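# Fold the sock's toe back onto its foot

## Task

Fold the toe end of the sock back so it rests on the foot or heel section (it may drop into place on its own), then release it and move the grippers away; the fold must stay put without the robot holding it.

## Robot and tools

Robot: two arms, left_arm and right_arm, each ending in a two-finger gripper. The fingers point along the gripper's +z axis and close along its y axis. The reported end_effector_position is the point between the finger pads, about 1 cm short of the tips.

Frame: one shared scene frame in metres. Origin is on the table top midway between the arms; +z is up, +x points out over the table, and left_arm sits on the +y side. The names left and right do not refer to sides of any image. Quaternions are written w first (qw, qx, qy, qz).

Row layout (used by both motion tools): 16 plain numbers, always for both arms even if one is idle: left_arm x, y, z, qw, qx, qy, qz, opening, then right_arm x, y, z, qw, qx, qy, qz, opening. x, y, z are an absolute target position for that gripper in the scene frame, in metres; the quaternion is an absolute target orientation in the same frame. So each arm's part is a pose, not an offset. Opening runs from -1 (closed) to +1 (fully open, 0.093 m).

execute_actions(actions): a list of up to 15 actions run in sequence. Each action is a table of up to 15 rows; each row lasts one control step of 1/30 s, and a shorter table repeats its final row until 15 steps are used. An empty list just returns state and images. An action is rejected for both arms if any target lies more than 0.6 m from where that gripper starts the action, measured along any of the gripper's own axes. If any action is malformed, or the first one fails that distance check against the latest reported state, nothing in the call runs. To hold an orientation steady, repeat the same quaternion in every row rather than copying the slightly drifted one from the last result.

move(target, speed, blocking): target is one 16-number row as above. Each gripper follows a straight line to its pose; both paths finish together, lasting 0.5 to 10 s (cut off at 10 s if longer). speed is the path top speed in m/s, 0.002 to 0.5, default 0.25; rotation is capped at twice that value in rad/s. The opening is applied when the move begins. Paths ignore obstacles and the other arm, and the real gripper can lag, wander, or overshoot the speed, mainly near full reach. Faster contact hits harder, and aiming deeper past a contact pushes harder. The result adds a 'move:' line with the ending (done, off_target, moving, held, fault) and any limits: paced means the pose was clipped; held means a check blocked steps, after which the arm may jump ahead quickly. If only one arm is named in the ending, the other finished normally. Distances from each pose are listed. With blocking=false the call returns after 0.5 s while motion continues; further moves or action rows are refused until a result shows it ended, so use wait or stop.

wait(seconds): 0 to 10; lets time run with arms holding their last command, returning early if a running move ends. stop(): brakes a running move; braking needs room, more when fast; fingers continue. zoom_image(camera, region): camera is one of cam_head_left, cam_head_right, cam_high, cam_low, cam_left_wrist, cam_right_wrist; region is [x0, y0, x1, y1] in pixels of that 504x504 image, top-left origin, at most 504 by 504. finished_scene(scene): ends the current scene (give its number) irreversibly after the robot holds its last command; the result reports success and the next task.

Controller behaviour: each step the commanded pose is clamped to within 70 mm and 16 degrees of the measured pose, then damped inverse kinematics drives the joints, favouring position over orientation. Far targets may need several actions; after an action the arm stops at the last clamped pose, so keep commanding. Joint friction can leave the gripper up to about 31 mm off, and smaller commands may not move it. Elbows never fully straighten. 'Hand target' lines show the pose currently being driven toward. 'pose unreachable' means the clearance check altered or blocked that arm's command. Printed positions can be a bit off, more at long reach. An arm meant to stay still should receive its full last reported pose and desired opening every call.

Grip readings: grip_measured is the finger motor position on the -1..+1 scale. Pads meet near -0.94; each millimetre of object width adds about 0.0208; each gripper has a constant bias up to about 0.02. Fingers stop on contact while the motor keeps heading to the commanded value, so pressure grows the lower you command below the object's width, up to roughly 50 to 62 N per pad (less for parts thinner than about 5 mm; a brief spike on first touch). Keep sending the same closing number to keep holding. The last entry of each arm's Joint positions is the opening in metres, showing the real gap only when nothing blocks the fingers. A sock is thin and soft: close firmly and lift gently.

Safety: never let the arms collide or push each other hard. Avoid dropping, slipping, slamming or shoving things. Holding loads heats motors: MOTOR HOT appears at 75 °C, 90 °C stops that arm for 10 s, and 100 °C makes the arm and gripper go limp and fall; these stops show as OVER-TEMPERATURE FAULT lines. The simulation keeps running while you compose a reply, with the last command held. The fold only counts if it stays after the grippers have opened and moved away.

Each tool is called after "Emit:" as name(argument=value, ...) on one line, values as JSON.

## Session

Emit:
execute_actions(actions=[])

Scene clock: 0.00 s.
left_arm: end_effector_position=(+0.4037, +0.3533, +0.3903) grip_measured=+0.990 end_effector_quat_wxyz=(+0.695, -0.039, +0.716, +0.048) | right_arm: end_effector_position=(+0.4142, -0.3315, +0.4041) grip_measured=+0.980 end_effector_quat_wxyz=(+0.706, -0.041, +0.707, +0.032)
Joint positions: left_arm=[ 0.006  1.062  1.035 -0.003 -0.013  0.015  0.093] | right_arm=[ 0.014  1.041  1.054 -0.015 -0.005 -0.013  0.092]
Joint velocities: left_arm=[-0.007 -0.007  0.002 -0.007 -0.007  0.007 -0.001] | right_arm=[-0.007  0.007  0.002  0.007 -0.022 -0.066 -0.001]
Motor temperatures (°C, as the motors report them): left_arm=[25 25 24 23 26 24] | right_arm=[24 23 27 26 26 24]
Hand target (left_arm): +0.404, +0.353, +0.390; +0.695, -0.039, +0.716, +0.048
Hand target (right_arm): +0.414, -0.331, +0.404; +0.706, -0.041, +0.707, +0.032

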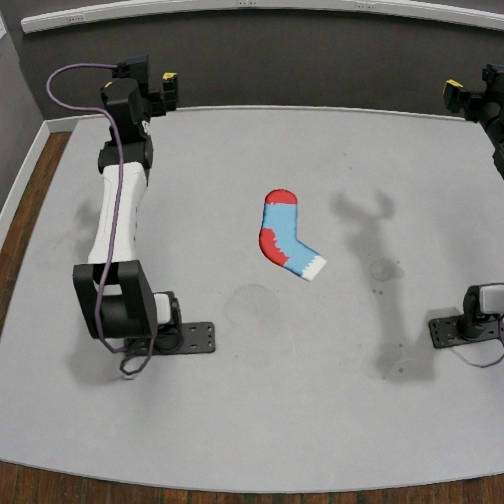

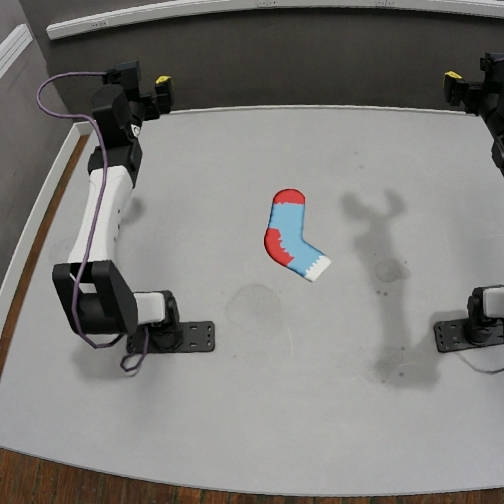

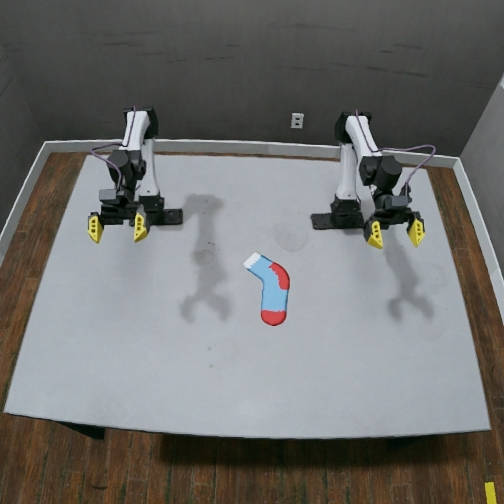

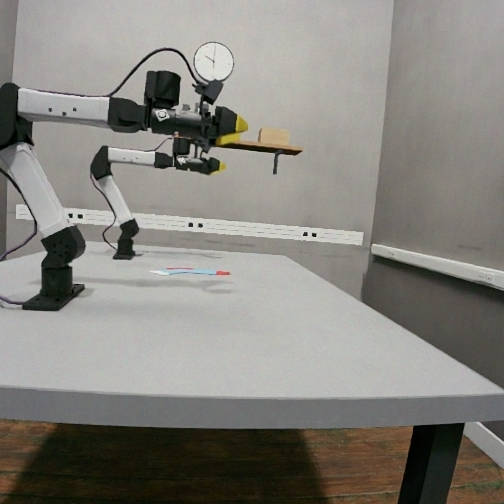

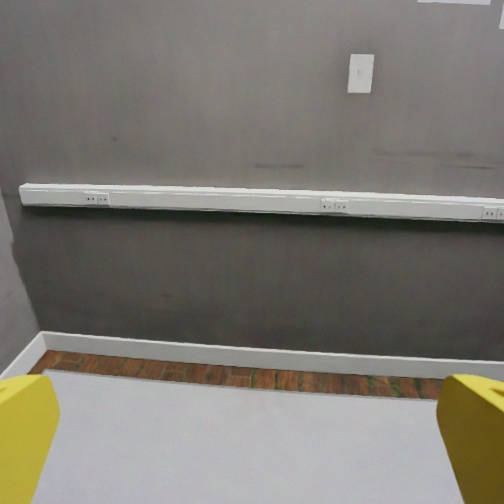

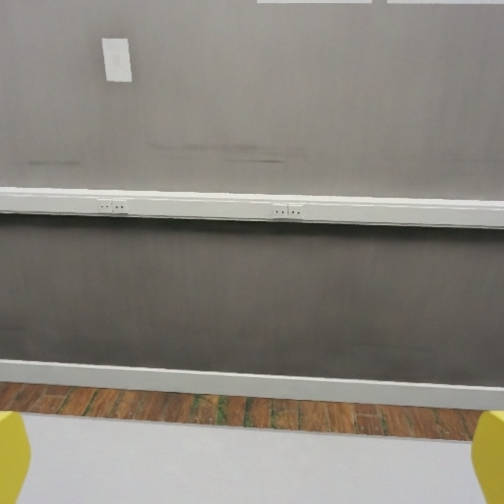

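Emit:
zoom_image(camera="cam_head_left", region=[230, 170, 350, 290])

Emit:
zoom_image(camera="cam_high", region=[220, 230, 330, 340])

Emit:
zoom_image(camera="cam_low", region=[130, 240, 250, 300])

Region (230, 170, 350, 290) of cam_head_left's 504x504 image, scaled by 4.200, with more detail than that image has.

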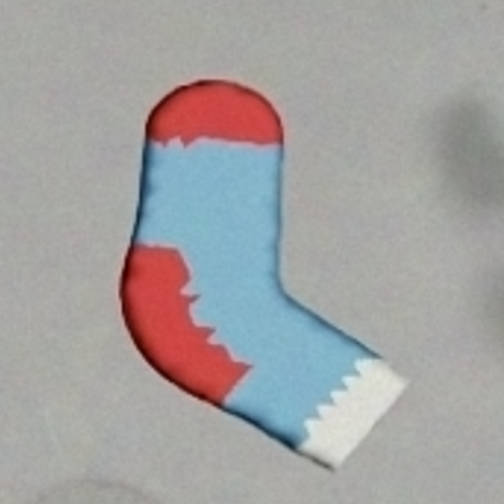

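Region (220, 230, 330, 340) of cam_high's 504x504 image, scaled by 4.582, with more detail than that image has.

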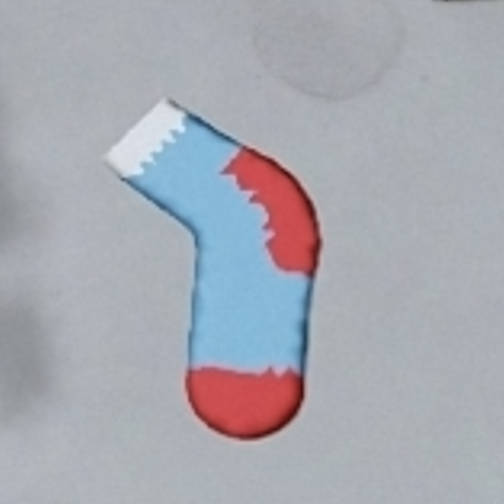

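Region (130, 240, 250, 300) of cam_low's 504x504 image, scaled by 4.200, with more detail than that image has.

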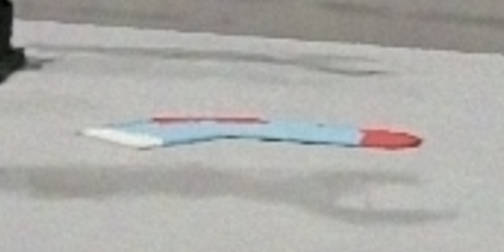

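Emit:
move(target=[0.43, 0.07, 0.16, 0, 0.7071, 0.7071, 0, 1, 0.4142, -0.3315, 0.4041, 0.706, -0.041, 0.707, 0.032, 1], speed=0.35)

Scene clock: 79.53 s.
left_arm: end_effector_position=(+0.4257, +0.0694, +0.1672) grip_measured=+0.990 end_effector_quat_wxyz=(+0.076, +0.710, +0.700, +0.020) | right_arm: end_effector_position=(+0.4142, -0.3315, +0.4041) grip_measured=+0.980 end_effector_quat_wxyz=(+0.706, -0.041, +0.707, +0.032)
Joint positions: left_arm=[-0.646  2.292  2.438 -1.559 -0.001  1.045  0.093] | right_arm=[ 0.014  1.041  1.054 -0.015 -0.005 -0.013  0.092]
Joint velocities: left_arm=[-0.002 -0.017  0.007 -0.022  0.051  0.066  0.   ] | right_arm=[-0.002  0.007  0.007  0.051 -0.022 -0.037 -0.   ]
Motor temperatures (°C, as the motors report them): left_arm=[25 26 33 34 26 24] | right_arm=[24 25 38 40 26 24]
Hand target (left_arm): +0.426, +0.070, +0.161; +0.064, +0.714, +0.697, +0.026
Hand target (right_arm): +0.414, -0.332, +0.404; +0.706, -0.041, +0.707, +0.032
Off the commanded pose (left_arm): 0.008 m, 9 deg.
Off the commanded pose (right_arm): 0.000 m, 0 deg.
joint sent to its limit (left arm) — the command would take joint 4 (wrist pitch) past its lower limit, so that joint was sent only as far as its limit.
move: off_target (left_arm)
camera_calibration (this result's frames):
cam_left_wrist: T_world_to_cam=[[-0.990895, 0.012867, -0.134023, 0.444157], [-0.034469, 0.938007, 0.344899, -0.0698891], [0.130152, 0.346378, -0.929022, 0.161616], [0, 0, 0, 1]] pos_world=[0.416669, 0.00386123, 0.233777]

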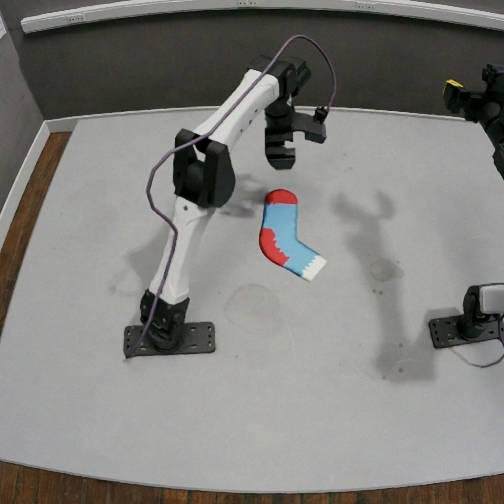

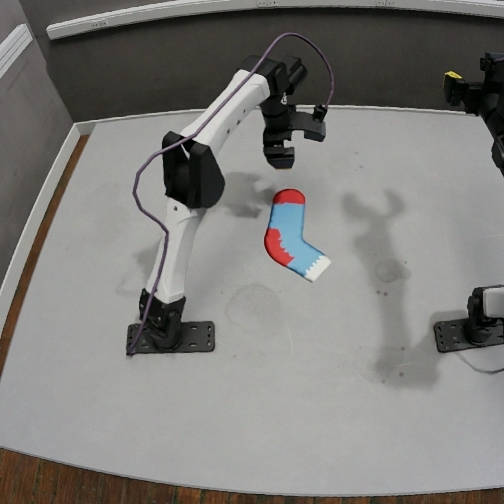

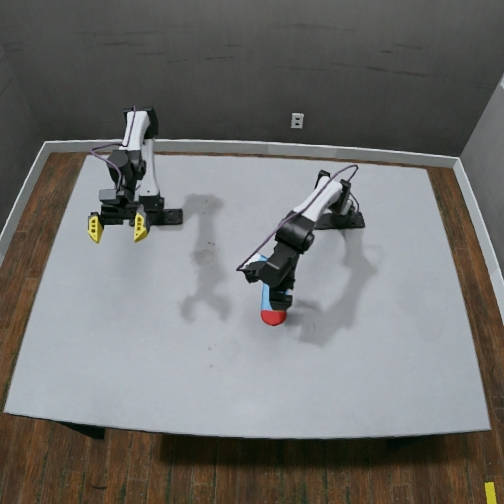

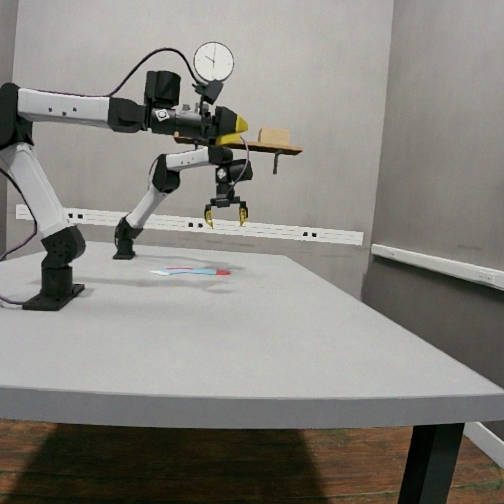

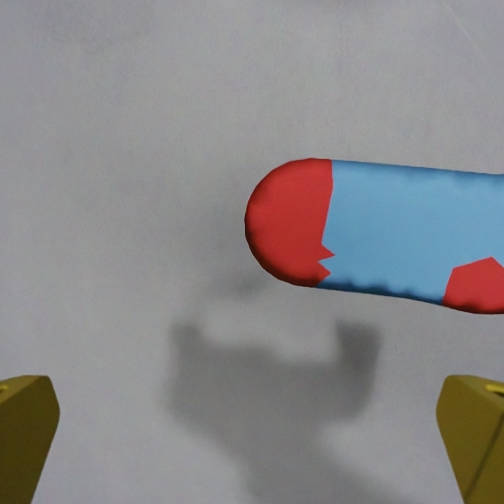

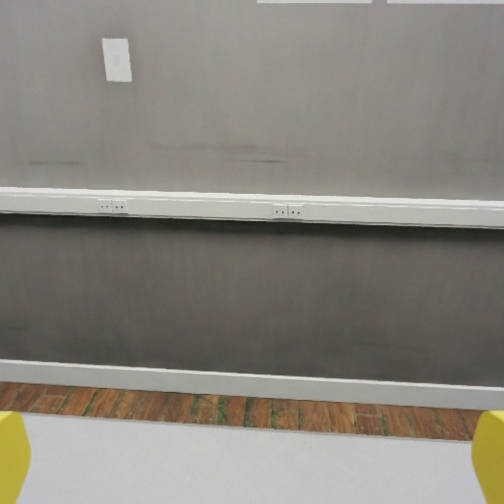

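Emit:
zoom_image(camera="cam_left_wrist", region=[230, 140, 400, 310])

Emit:
zoom_image(camera="cam_low", region=[170, 180, 270, 285])

Region (230, 140, 400, 310) of cam_left_wrist's 504x504 image, scaled by 2.965, with more detail than that image has.

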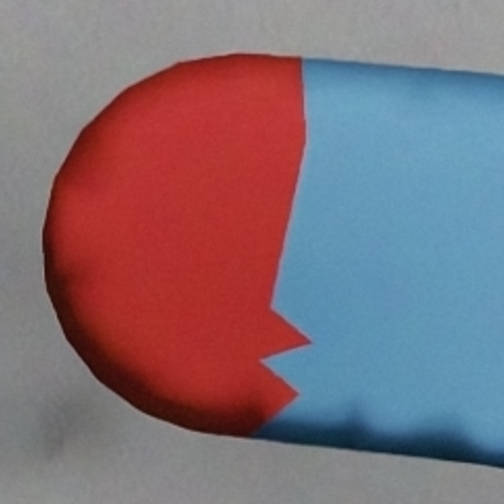

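Region (170, 180, 270, 285) of cam_low's 504x504 image, scaled by 4.800, with more detail than that image has; it fills the left 480 columns of this view, and the rest is white.

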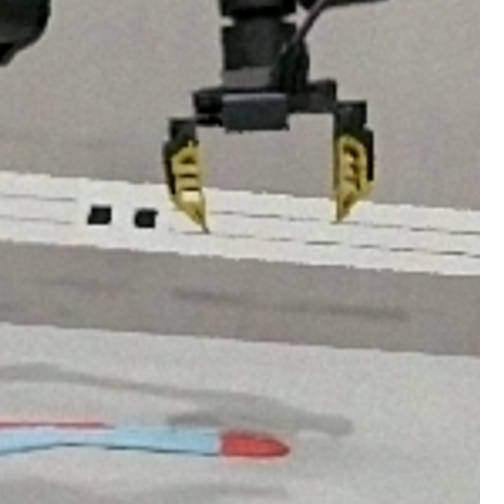

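Emit:
move(target=[0.44, 0.073, 0.035, 0, 0.7071, 0.7071, 0, 0.1, 0.4142, -0.3315, 0.4041, 0.706, -0.041, 0.707, 0.032, 1], speed=0.2)

Scene clock: 109.40 s.
left_arm: end_effector_position=(+0.4353, +0.0728, +0.0429) grip_measured=+0.103 end_effector_quat_wxyz=(+0.004, +0.708, +0.706, +0.002) | right_arm: end_effector_position=(+0.4142, -0.3315, +0.4041) grip_measured=+0.980 end_effector_quat_wxyz=(+0.706, -0.041, +0.707, +0.032)
Joint positions: left_arm=[-0.63   2.421  2.172 -1.313 -0.002  1.049  0.05 ] | right_arm=[ 0.014  1.041  1.054 -0.015 -0.005 -0.013  0.092]
Joint velocities: left_arm=[-0.017  0.007  0.002 -0.022 -0.037 -0.037  0.   ] | right_arm=[-0.017  0.017 -0.012 -0.051  0.066  0.007  0.001]
Motor temperatures (°C, as the motors report them): left_arm=[25 34 34 29 26 24] | right_arm=[24 25 39 42 26 24]
Hand target (left_arm): +0.437, +0.075, +0.035; +0.000, +0.708, +0.706, -0.002
Hand target (right_arm): +0.414, -0.332, +0.404; +0.706, -0.041, +0.707, +0.032
Off the commanded pose (left_arm): 0.009 m, 0 deg.
Off the commanded pose (right_arm): 0.000 m, 0 deg.
move: done
camera_calibration (this result's frames):
cam_left_wrist: T_world_to_cam=[[-0.999961, 0.00639403, -0.00605976, 0.435895], [0.00327199, 0.908249, 0.418418, -0.0472486], [0.00817914, 0.418381, -0.908235, 0.0906523], [0, 0, 0, 1]] pos_world=[0.435291, 0.00219913, 0.104745]

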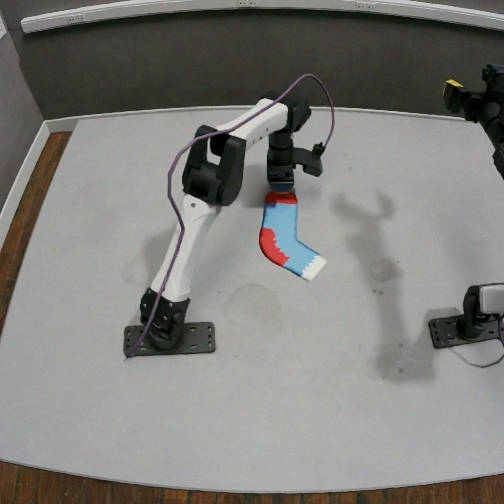

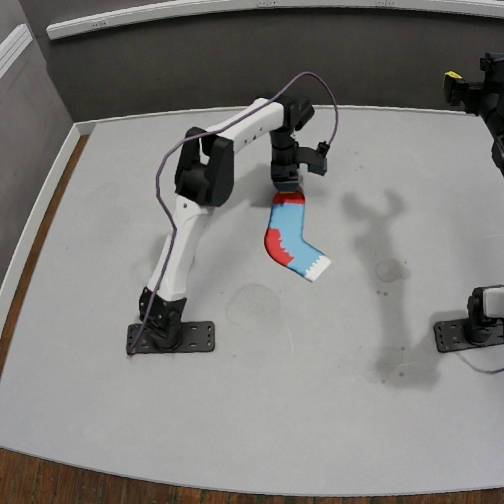

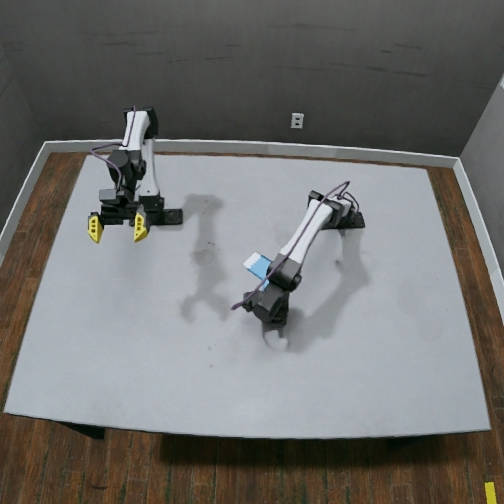

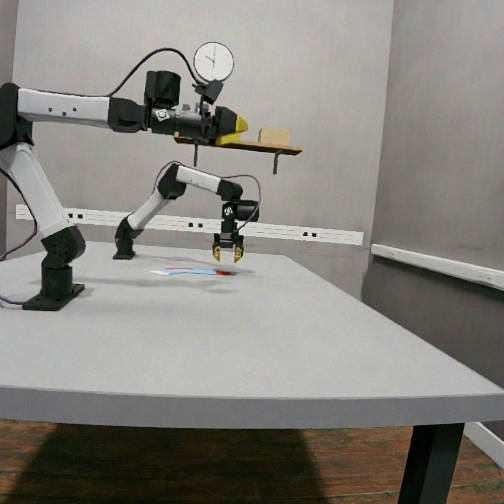

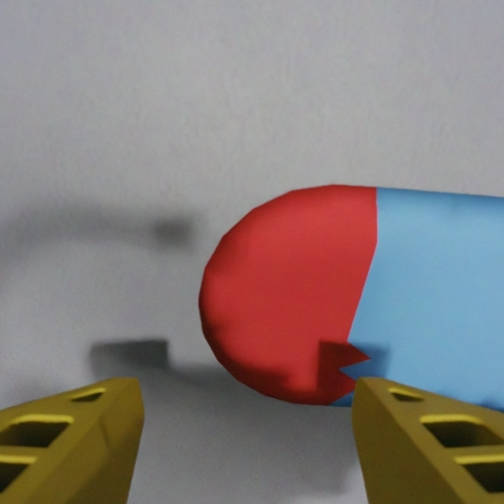

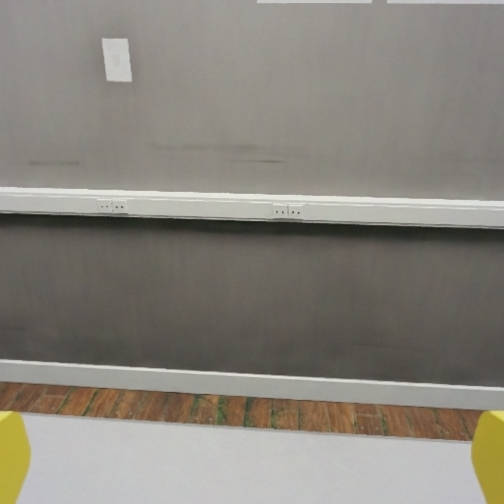

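Emit:
move(target=[0.444, 0.072, 0.004, 0, 0.7071, 0.7071, 0, 0.1, 0.4142, -0.3315, 0.4041, 0.706, -0.041, 0.707, 0.032, 1], speed=0.06)

Scene clock: 121.50 s.
left_arm: end_effector_position=(+0.4452, +0.0670, +0.0205) grip_measured=+0.103 end_effector_quat_wxyz=(+0.016, +0.708, +0.706, +0.005) | right_arm: end_effector_position=(+0.4142, -0.3315, +0.4041) grip_measured=+0.980 end_effector_quat_wxyz=(+0.706, -0.041, +0.707, +0.032)
Joint positions: left_arm=[-0.63   2.456  2.145 -1.226 -0.002  1.049  0.05 ] | right_arm=[ 0.014  1.041  1.054 -0.015 -0.005 -0.013  0.092]
Joint velocities: left_arm=[ 0.002  0.007  0.002 -0.037 -0.022  0.007 -0.   ] | right_arm=[-0.007  0.002 -0.017 -0.007  0.007 -0.11  -0.001]
Motor temperatures (°C, as the motors report them): left_arm=[25 37 34 28 26 24] | right_arm=[24 25 40 43 26 24]
Hand target (left_arm): +0.443, +0.073, +0.004; -0.000, +0.707, +0.707, -0.000
Hand target (right_arm): +0.414, -0.332, +0.404; +0.706, -0.041, +0.707, +0.032
Off the commanded pose (left_arm): 0.017 m, 2 deg.
Off the commanded pose (right_arm): 0.000 m, 0 deg.
move: off_target (left_arm)
camera_calibration (this result's frames):
cam_left_wrist: T_world_to_cam=[[-0.999579, 0.00655582, -0.0282653, 0.446022], [-0.00551004, 0.913527, 0.40674, -0.0289085], [0.0284876, 0.406725, -0.913106, 0.0645285], [0, 0, 0, 1]] pos_world=[0.443837, -0.0027607, 0.0832866]

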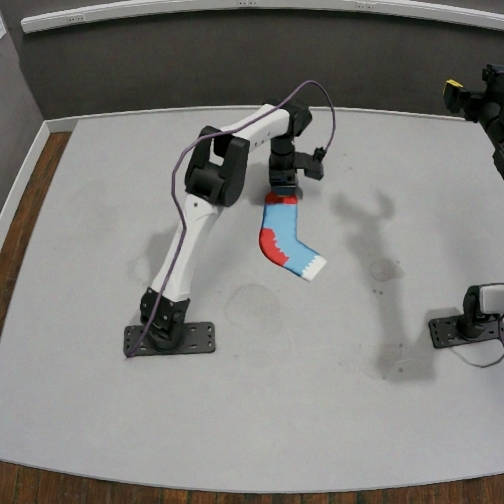

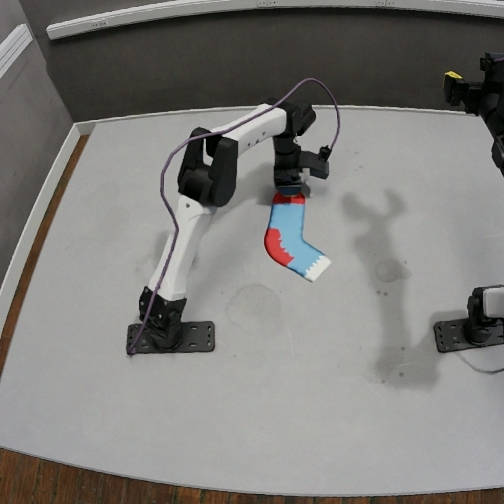

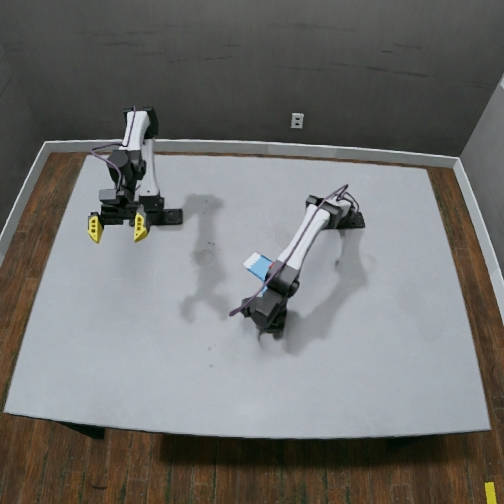

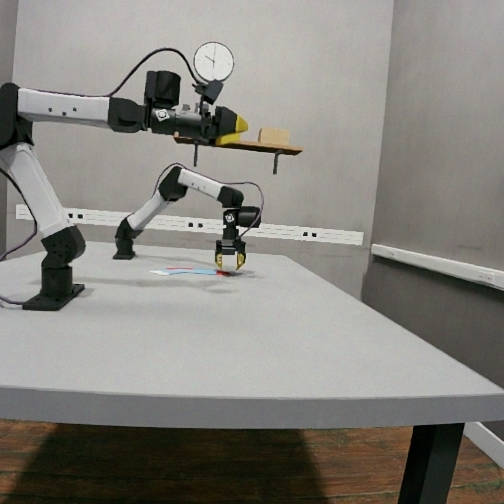

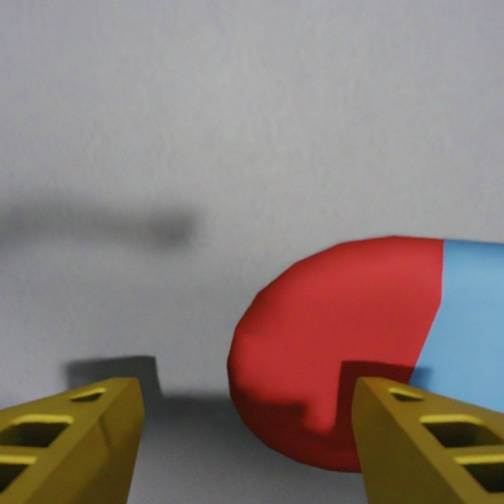

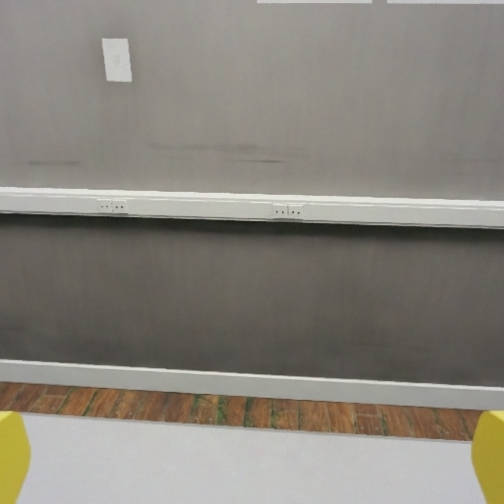

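Emit:
zoom_image(camera="cam_low", region=[190, 225, 270, 285])

Region (190, 225, 270, 285) of cam_low's 504x504 image, scaled by 6.300, with more detail than that image has; it fills the top 378 rows of this view, and the rest is white.

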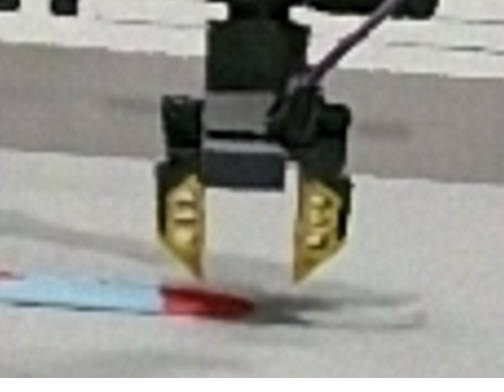

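Emit:
move(target=[0.434, 0.075, -0.010, 0, 0.7071, 0.7071, 0, 0.1, 0.4142, -0.3315, 0.4041, 0.706, -0.041, 0.707, 0.032, 1], speed=0.04)

Scene clock: 130.37 s.
left_arm: end_effector_position=(+0.4397, +0.0702, +0.0063) grip_measured=+0.103 end_effector_quat_wxyz=(+0.017, +0.708, +0.706, +0.006) | right_arm: end_effector_position=(+0.4142, -0.3315, +0.4041) grip_measured=+0.980 end_effector_quat_wxyz=(+0.706, -0.041, +0.707, +0.032)
Joint positions: left_arm=[-0.63   2.429  2.04  -1.147 -0.002  1.049  0.05 ] | right_arm=[ 0.014  1.041  1.054 -0.015 -0.005 -0.013  0.092]
Joint velocities: left_arm=[-0.002 -0.017 -0.002 -0.037 -0.007  0.037  0.   ] | right_arm=[ 0.007 -0.002  0.002 -0.066  0.007 -0.022 -0.001]
Motor temperatures (°C, as the motors report them): left_arm=[25 39 33 28 26 24] | right_arm=[24 25 40 44 26 24]
Hand target (left_arm): +0.433, +0.075, -0.009; -0.000, +0.707, +0.707, -0.000
Hand target (right_arm): +0.414, -0.332, +0.404; +0.706, -0.041, +0.707, +0.032
Off the commanded pose (left_arm): 0.018 m, 2 deg.
Off the commanded pose (right_arm): 0.000 m, 0 deg.
move: off_target (left_arm)
camera_calibration (this result's frames):
cam_left_wrist: T_world_to_cam=[[-0.999541, 0.00653372, -0.0295905, 0.440117], [-0.00604679, 0.913838, 0.406035, -0.0258431], [0.0296938, 0.406027, -0.913379, 0.0499562], [0, 0, 0, 1]] pos_world=[0.438275, 0.000457179, 0.0691454]

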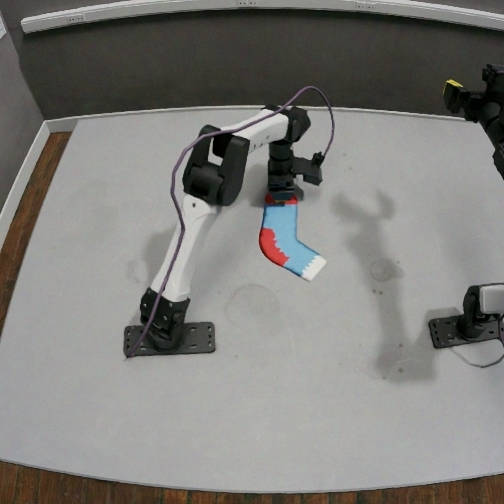

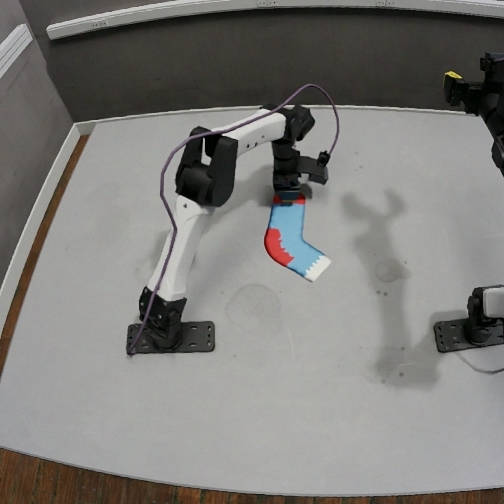

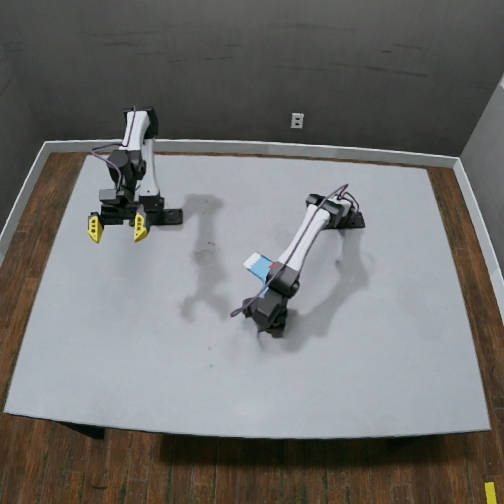

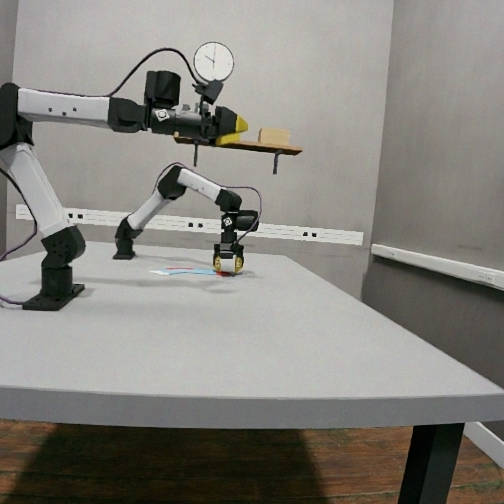

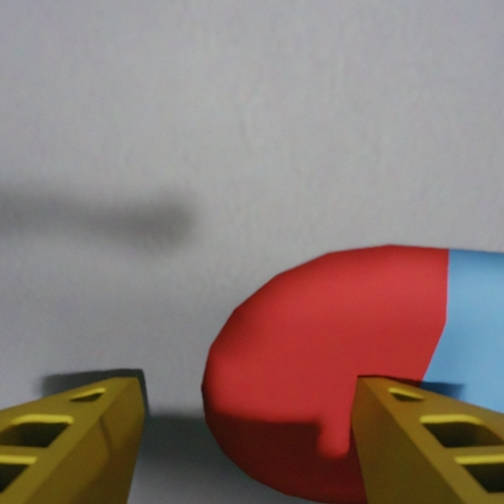

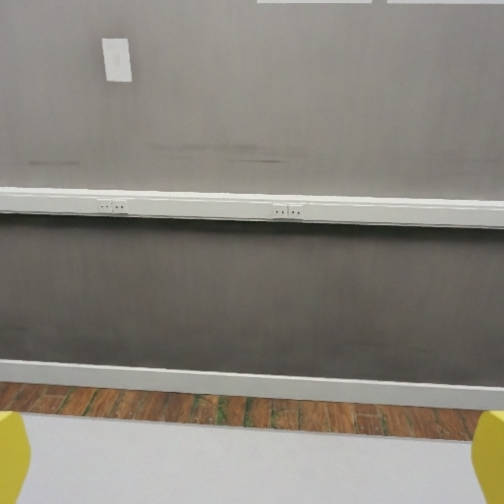

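Emit:
zoom_image(camera="cam_low", region=[190, 225, 270, 285])

Region (190, 225, 270, 285) of cam_low's 504x504 image, scaled by 6.300, with more detail than that image has; it fills the top 378 rows of this view, and the rest is white.

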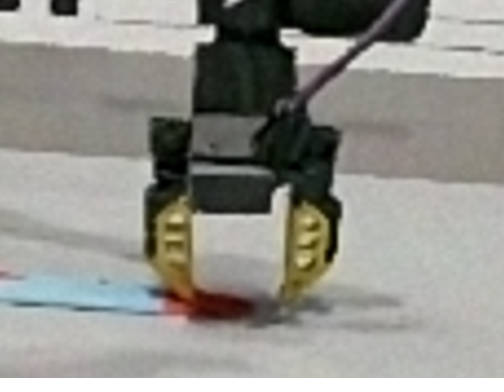

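Emit:
execute_actions(actions=[[[0.434, 0.075, -0.010, 0, 0.7071, 0.7071, 0, 0.0, 0.4142, -0.3315, 0.4041, 0.706, -0.041, 0.707, 0.032, 1],[0.434, 0.075, -0.010, 0, 0.7071, 0.7071, 0, -0.05, 0.4142, -0.3315, 0.4041, 0.706, -0.041, 0.707, 0.032, 1],[0.434, 0.075, -0.010, 0, 0.7071, 0.7071, 0, -0.1, 0.4142, -0.3315, 0.4041, 0.706, -0.041, 0.707, 0.032, 1],[0.434, 0.075, -0.010, 0, 0.7071, 0.7071, 0, -0.15, 0.4142, -0.3315, 0.4041, 0.706, -0.041, 0.707, 0.032, 1],[0.434, 0.075, -0.010, 0, 0.7071, 0.7071, 0, -0.2, 0.4142, -0.3315, 0.4041, 0.706, -0.041, 0.707, 0.032, 1],[0.434, 0.075, -0.010, 0, 0.7071, 0.7071, 0, -0.25, 0.4142, -0.3315, 0.4041, 0.706, -0.041, 0.707, 0.032, 1],[0.434, 0.075, -0.010, 0, 0.7071, 0.7071, 0, -0.3, 0.4142, -0.3315, 0.4041, 0.706, -0.041, 0.707, 0.032, 1],[0.434, 0.075, -0.010, 0, 0.7071, 0.7071, 0, -0.35, 0.4142, -0.3315, 0.4041, 0.706, -0.041, 0.707, 0.032, 1],[0.434, 0.075, -0.010, 0, 0.7071, 0.7071, 0, -0.4, 0.4142, -0.3315, 0.4041, 0.706, -0.041, 0.707, 0.032, 1],[0.434, 0.075, -0.010, 0, 0.7071, 0.7071, 0, -0.45, 0.4142, -0.3315, 0.4041, 0.706, -0.041, 0.707, 0.032, 1],[0.434, 0.075, -0.010, 0, 0.7071, 0.7071, 0, -0.5, 0.4142, -0.3315, 0.4041, 0.706, -0.041, 0.707, 0.032, 1],[0.434, 0.075, -0.010, 0, 0.7071, 0.7071, 0, -0.55, 0.4142, -0.3315, 0.4041, 0.706, -0.041, 0.707, 0.032, 1],[0.434, 0.075, -0.010, 0, 0.7071, 0.7071, 0, -0.6, 0.4142, -0.3315, 0.4041, 0.706, -0.041, 0.707, 0.032, 1],[0.434, 0.075, -0.010, 0, 0.7071, 0.7071, 0, -0.65, 0.4142, -0.3315, 0.4041, 0.706, -0.041, 0.707, 0.032, 1],[0.434, 0.075, -0.010, 0, 0.7071, 0.7071, 0, -0.7, 0.4142, -0.3315, 0.4041, 0.706, -0.041, 0.707, 0.032, 1]]])

Scene clock: 145.20 s.
left_arm: end_effector_position=(+0.4392, +0.0699, +0.0064) grip_measured=-0.676 end_effector_quat_wxyz=(+0.016, +0.708, +0.706, +0.004) | right_arm: end_effector_position=(+0.4142, -0.3315, +0.4041) grip_measured=+0.980 end_effector_quat_wxyz=(+0.706, -0.041, +0.707, +0.032)
Joint positions: left_arm=[-0.63   2.429  2.04  -1.148  0.001  1.049  0.013] | right_arm=[ 0.014  1.041  1.054 -0.015 -0.005 -0.013  0.092]
Joint velocities: left_arm=[ 0.007 -0.012 -0.007  0.095 -0.051 -0.037 -0.045] | right_arm=[ 0.017 -0.002 -0.012 -0.022  0.022  0.051 -0.   ]
Motor temperatures (°C, as the motors report them): left_arm=[25 41 32 28 26 24] | right_arm=[24 25 40 44 26 24]
Hand target (left_arm): +0.433, +0.075, -0.009; -0.000, +0.707, +0.707, -0.000
Hand target (right_arm): +0.414, -0.332, +0.404; +0.706, -0.041, +0.707, +0.032
Off the commanded pose (left_arm): 0.018 m, 2 deg.
Off the commanded pose (right_arm): 0.000 m, 0 deg.
camera_calibration (this result's frames):
cam_left_wrist: T_world_to_cam=[[-0.999616, 0.00658398, -0.0268985, 0.439547], [-0.00484196, 0.914809, 0.403858, -0.0261562], [0.027266, 0.403833, -0.914426, 0.0513939], [0, 0, 0, 1]] pos_world=[0.43785, 0.000279432, 0.0693825]

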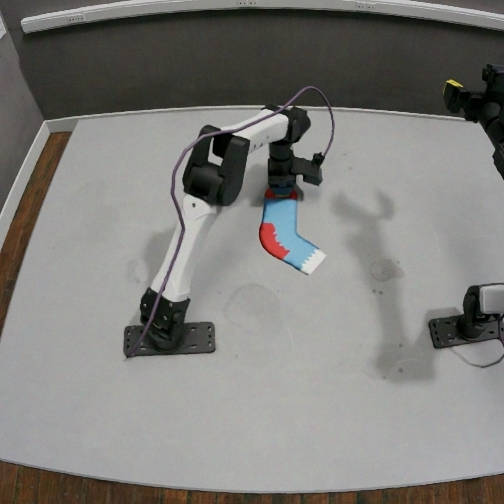

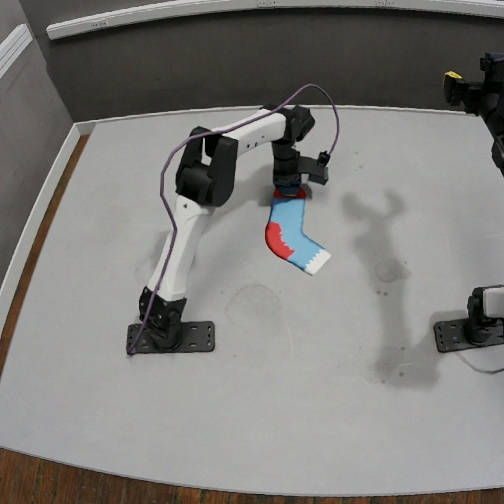

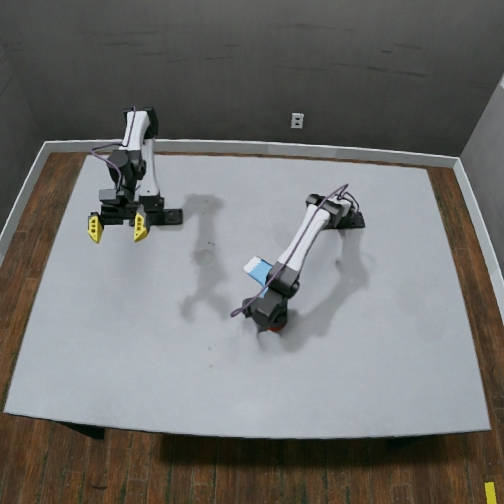

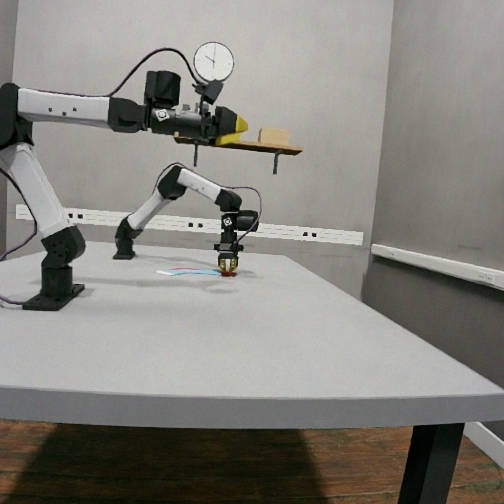

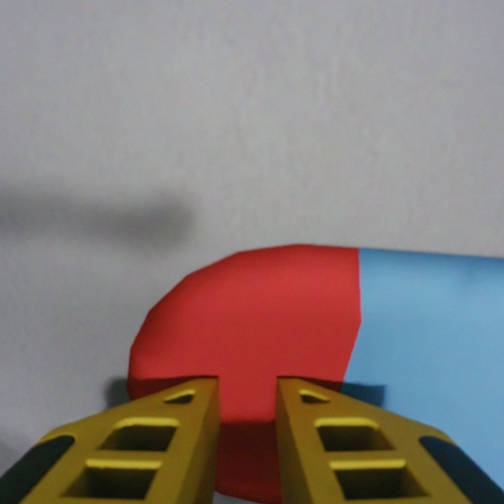

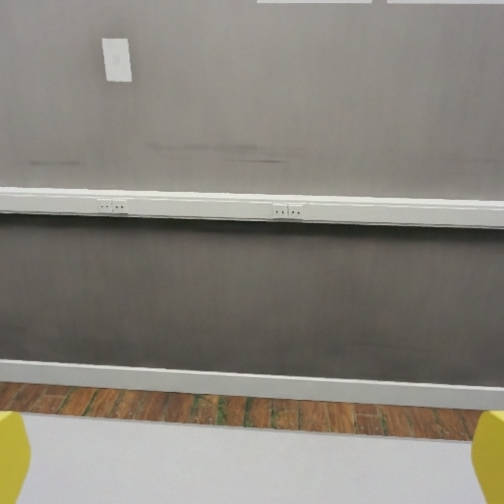

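Emit:
execute_actions(actions=[[[0.436, 0.075, 0.005, -0.01, 0.7071, 0.7071, -0.01, -0.7, 0.4142, -0.3315, 0.4041, 0.706, -0.041, 0.707, 0.032, 1],[0.437, 0.075, 0.010, -0.01, 0.7071, 0.7071, -0.01, -0.7, 0.4142, -0.3315, 0.4041, 0.706, -0.041, 0.707, 0.032, 1],[0.438, 0.075, 0.015, -0.012, 0.7071, 0.7071, -0.012, -0.7, 0.4142, -0.3315, 0.4041, 0.706, -0.041, 0.707, 0.032, 1],[0.439, 0.075, 0.020, -0.014, 0.7071, 0.7071, -0.014, -0.7, 0.4142, -0.3315, 0.4041, 0.706, -0.041, 0.707, 0.032, 1],[0.440, 0.074, 0.024, -0.016, 0.7071, 0.7071, -0.016, -0.7, 0.4142, -0.3315, 0.4041, 0.706, -0.041, 0.707, 0.032, 1],[0.441, 0.074, 0.028, -0.018, 0.7071, 0.7071, -0.018, -0.7, 0.4142, -0.3315, 0.4041, 0.706, -0.041, 0.707, 0.032, 1],[0.442, 0.074, 0.031, -0.02, 0.7071, 0.7071, -0.02, -0.7, 0.4142, -0.3315, 0.4041, 0.706, -0.041, 0.707, 0.032, 1],[0.442, 0.074, 0.034, -0.022, 0.7071, 0.7071, -0.022, -0.7, 0.4142, -0.3315, 0.4041, 0.706, -0.041, 0.707, 0.032, 1],[0.442, 0.074, 0.036, -0.0247, 0.7067, 0.7067, -0.0247, -0.7, 0.4142, -0.3315, 0.4041, 0.706, -0.041, 0.707, 0.032, 1]],[[0.442, 0.074, 0.036, -0.0247, 0.7067, 0.7067, -0.0247, -0.22, 0.4142, -0.3315, 0.4041, 0.706, -0.041, 0.707, 0.032, 1]]])

Scene clock: 193.73 s.
left_arm: end_effector_position=(+0.4440, +0.0719, +0.0472) grip_measured=-0.223 end_effector_quat_wxyz=(-0.010, +0.707, +0.707, -0.015) | right_arm: end_effector_position=(+0.4142, -0.3315, +0.4041) grip_measured=+0.980 end_effector_quat_wxyz=(+0.706, -0.041, +0.707, +0.032)
Joint positions: left_arm=[-0.613  2.531  2.388 -1.456  0.023  1.064  0.035] | right_arm=[ 0.014  1.041  1.054 -0.015 -0.005 -0.013  0.092]
Joint velocities: left_arm=[-0.002  0.002 -0.002 -0.037 -0.066 -0.007  0.   ] | right_arm=[ 0.002  0.002  0.002  0.022  0.022  0.022 -0.001]
Motor temperatures (°C, as the motors report them): left_arm=[25 45 31 27 26 24] | right_arm=[24 25 42 47 26 24]
Hand target (left_arm): +0.441, +0.074, +0.037; -0.024, +0.707, +0.706, -0.025
Hand target (right_arm): +0.414, -0.332, +0.404; +0.706, -0.041, +0.707, +0.032
Off the commanded pose (left_arm): 0.012 m, 2 deg.
Off the commanded pose (right_arm): 0.000 m, 0 deg.
camera_calibration (this result's frames):
cam_left_wrist: T_world_to_cam=[[-0.999287, 0.00468652, 0.0374569, 0.442415], [0.0197832, 0.910102, 0.413913, -0.0555744], [-0.0321497, 0.414359, -0.909546, 0.113104], [0, 0, 0, 1]] pos_world=[0.446835, 0.00163918, 0.109305]

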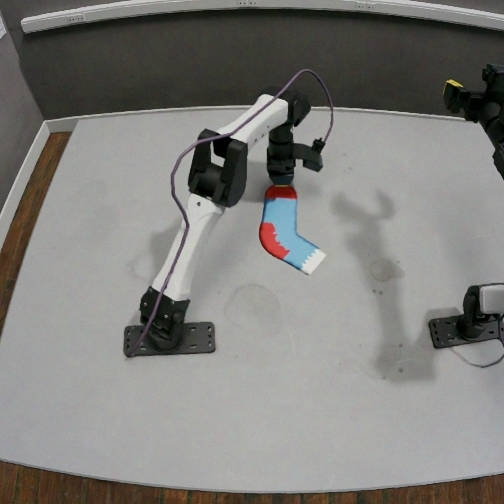

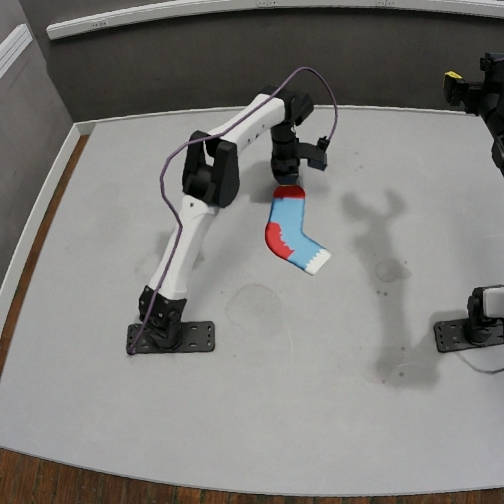

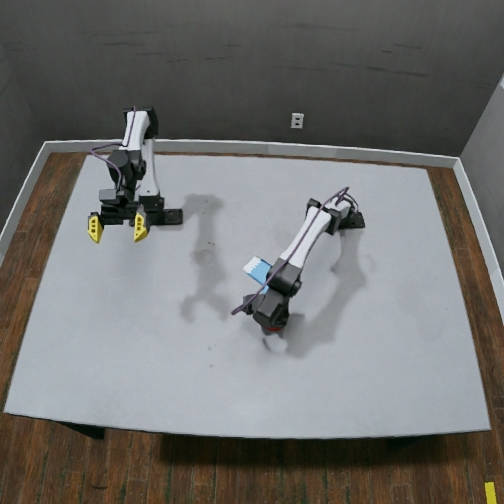

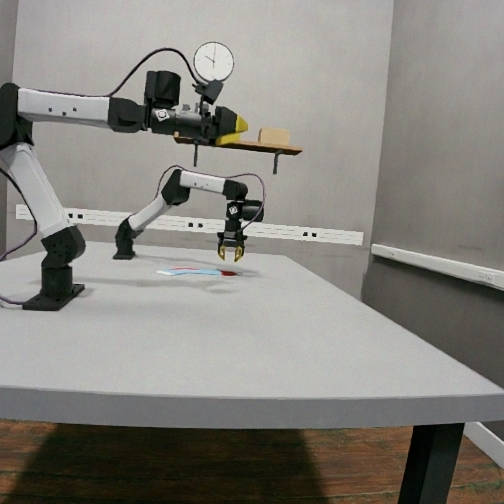

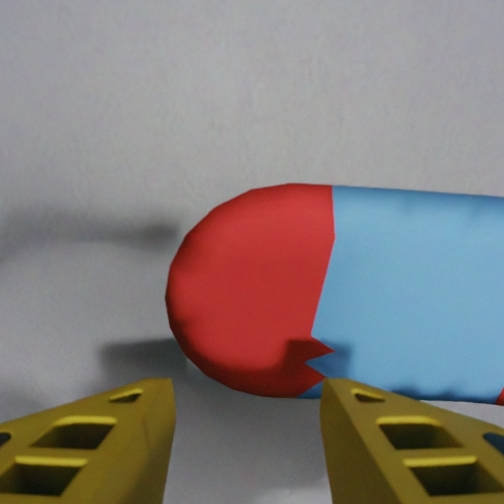

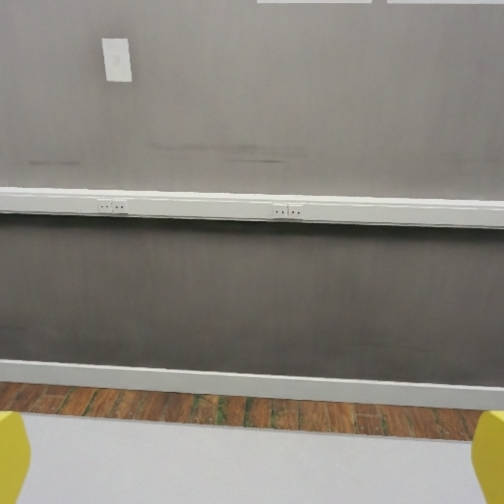

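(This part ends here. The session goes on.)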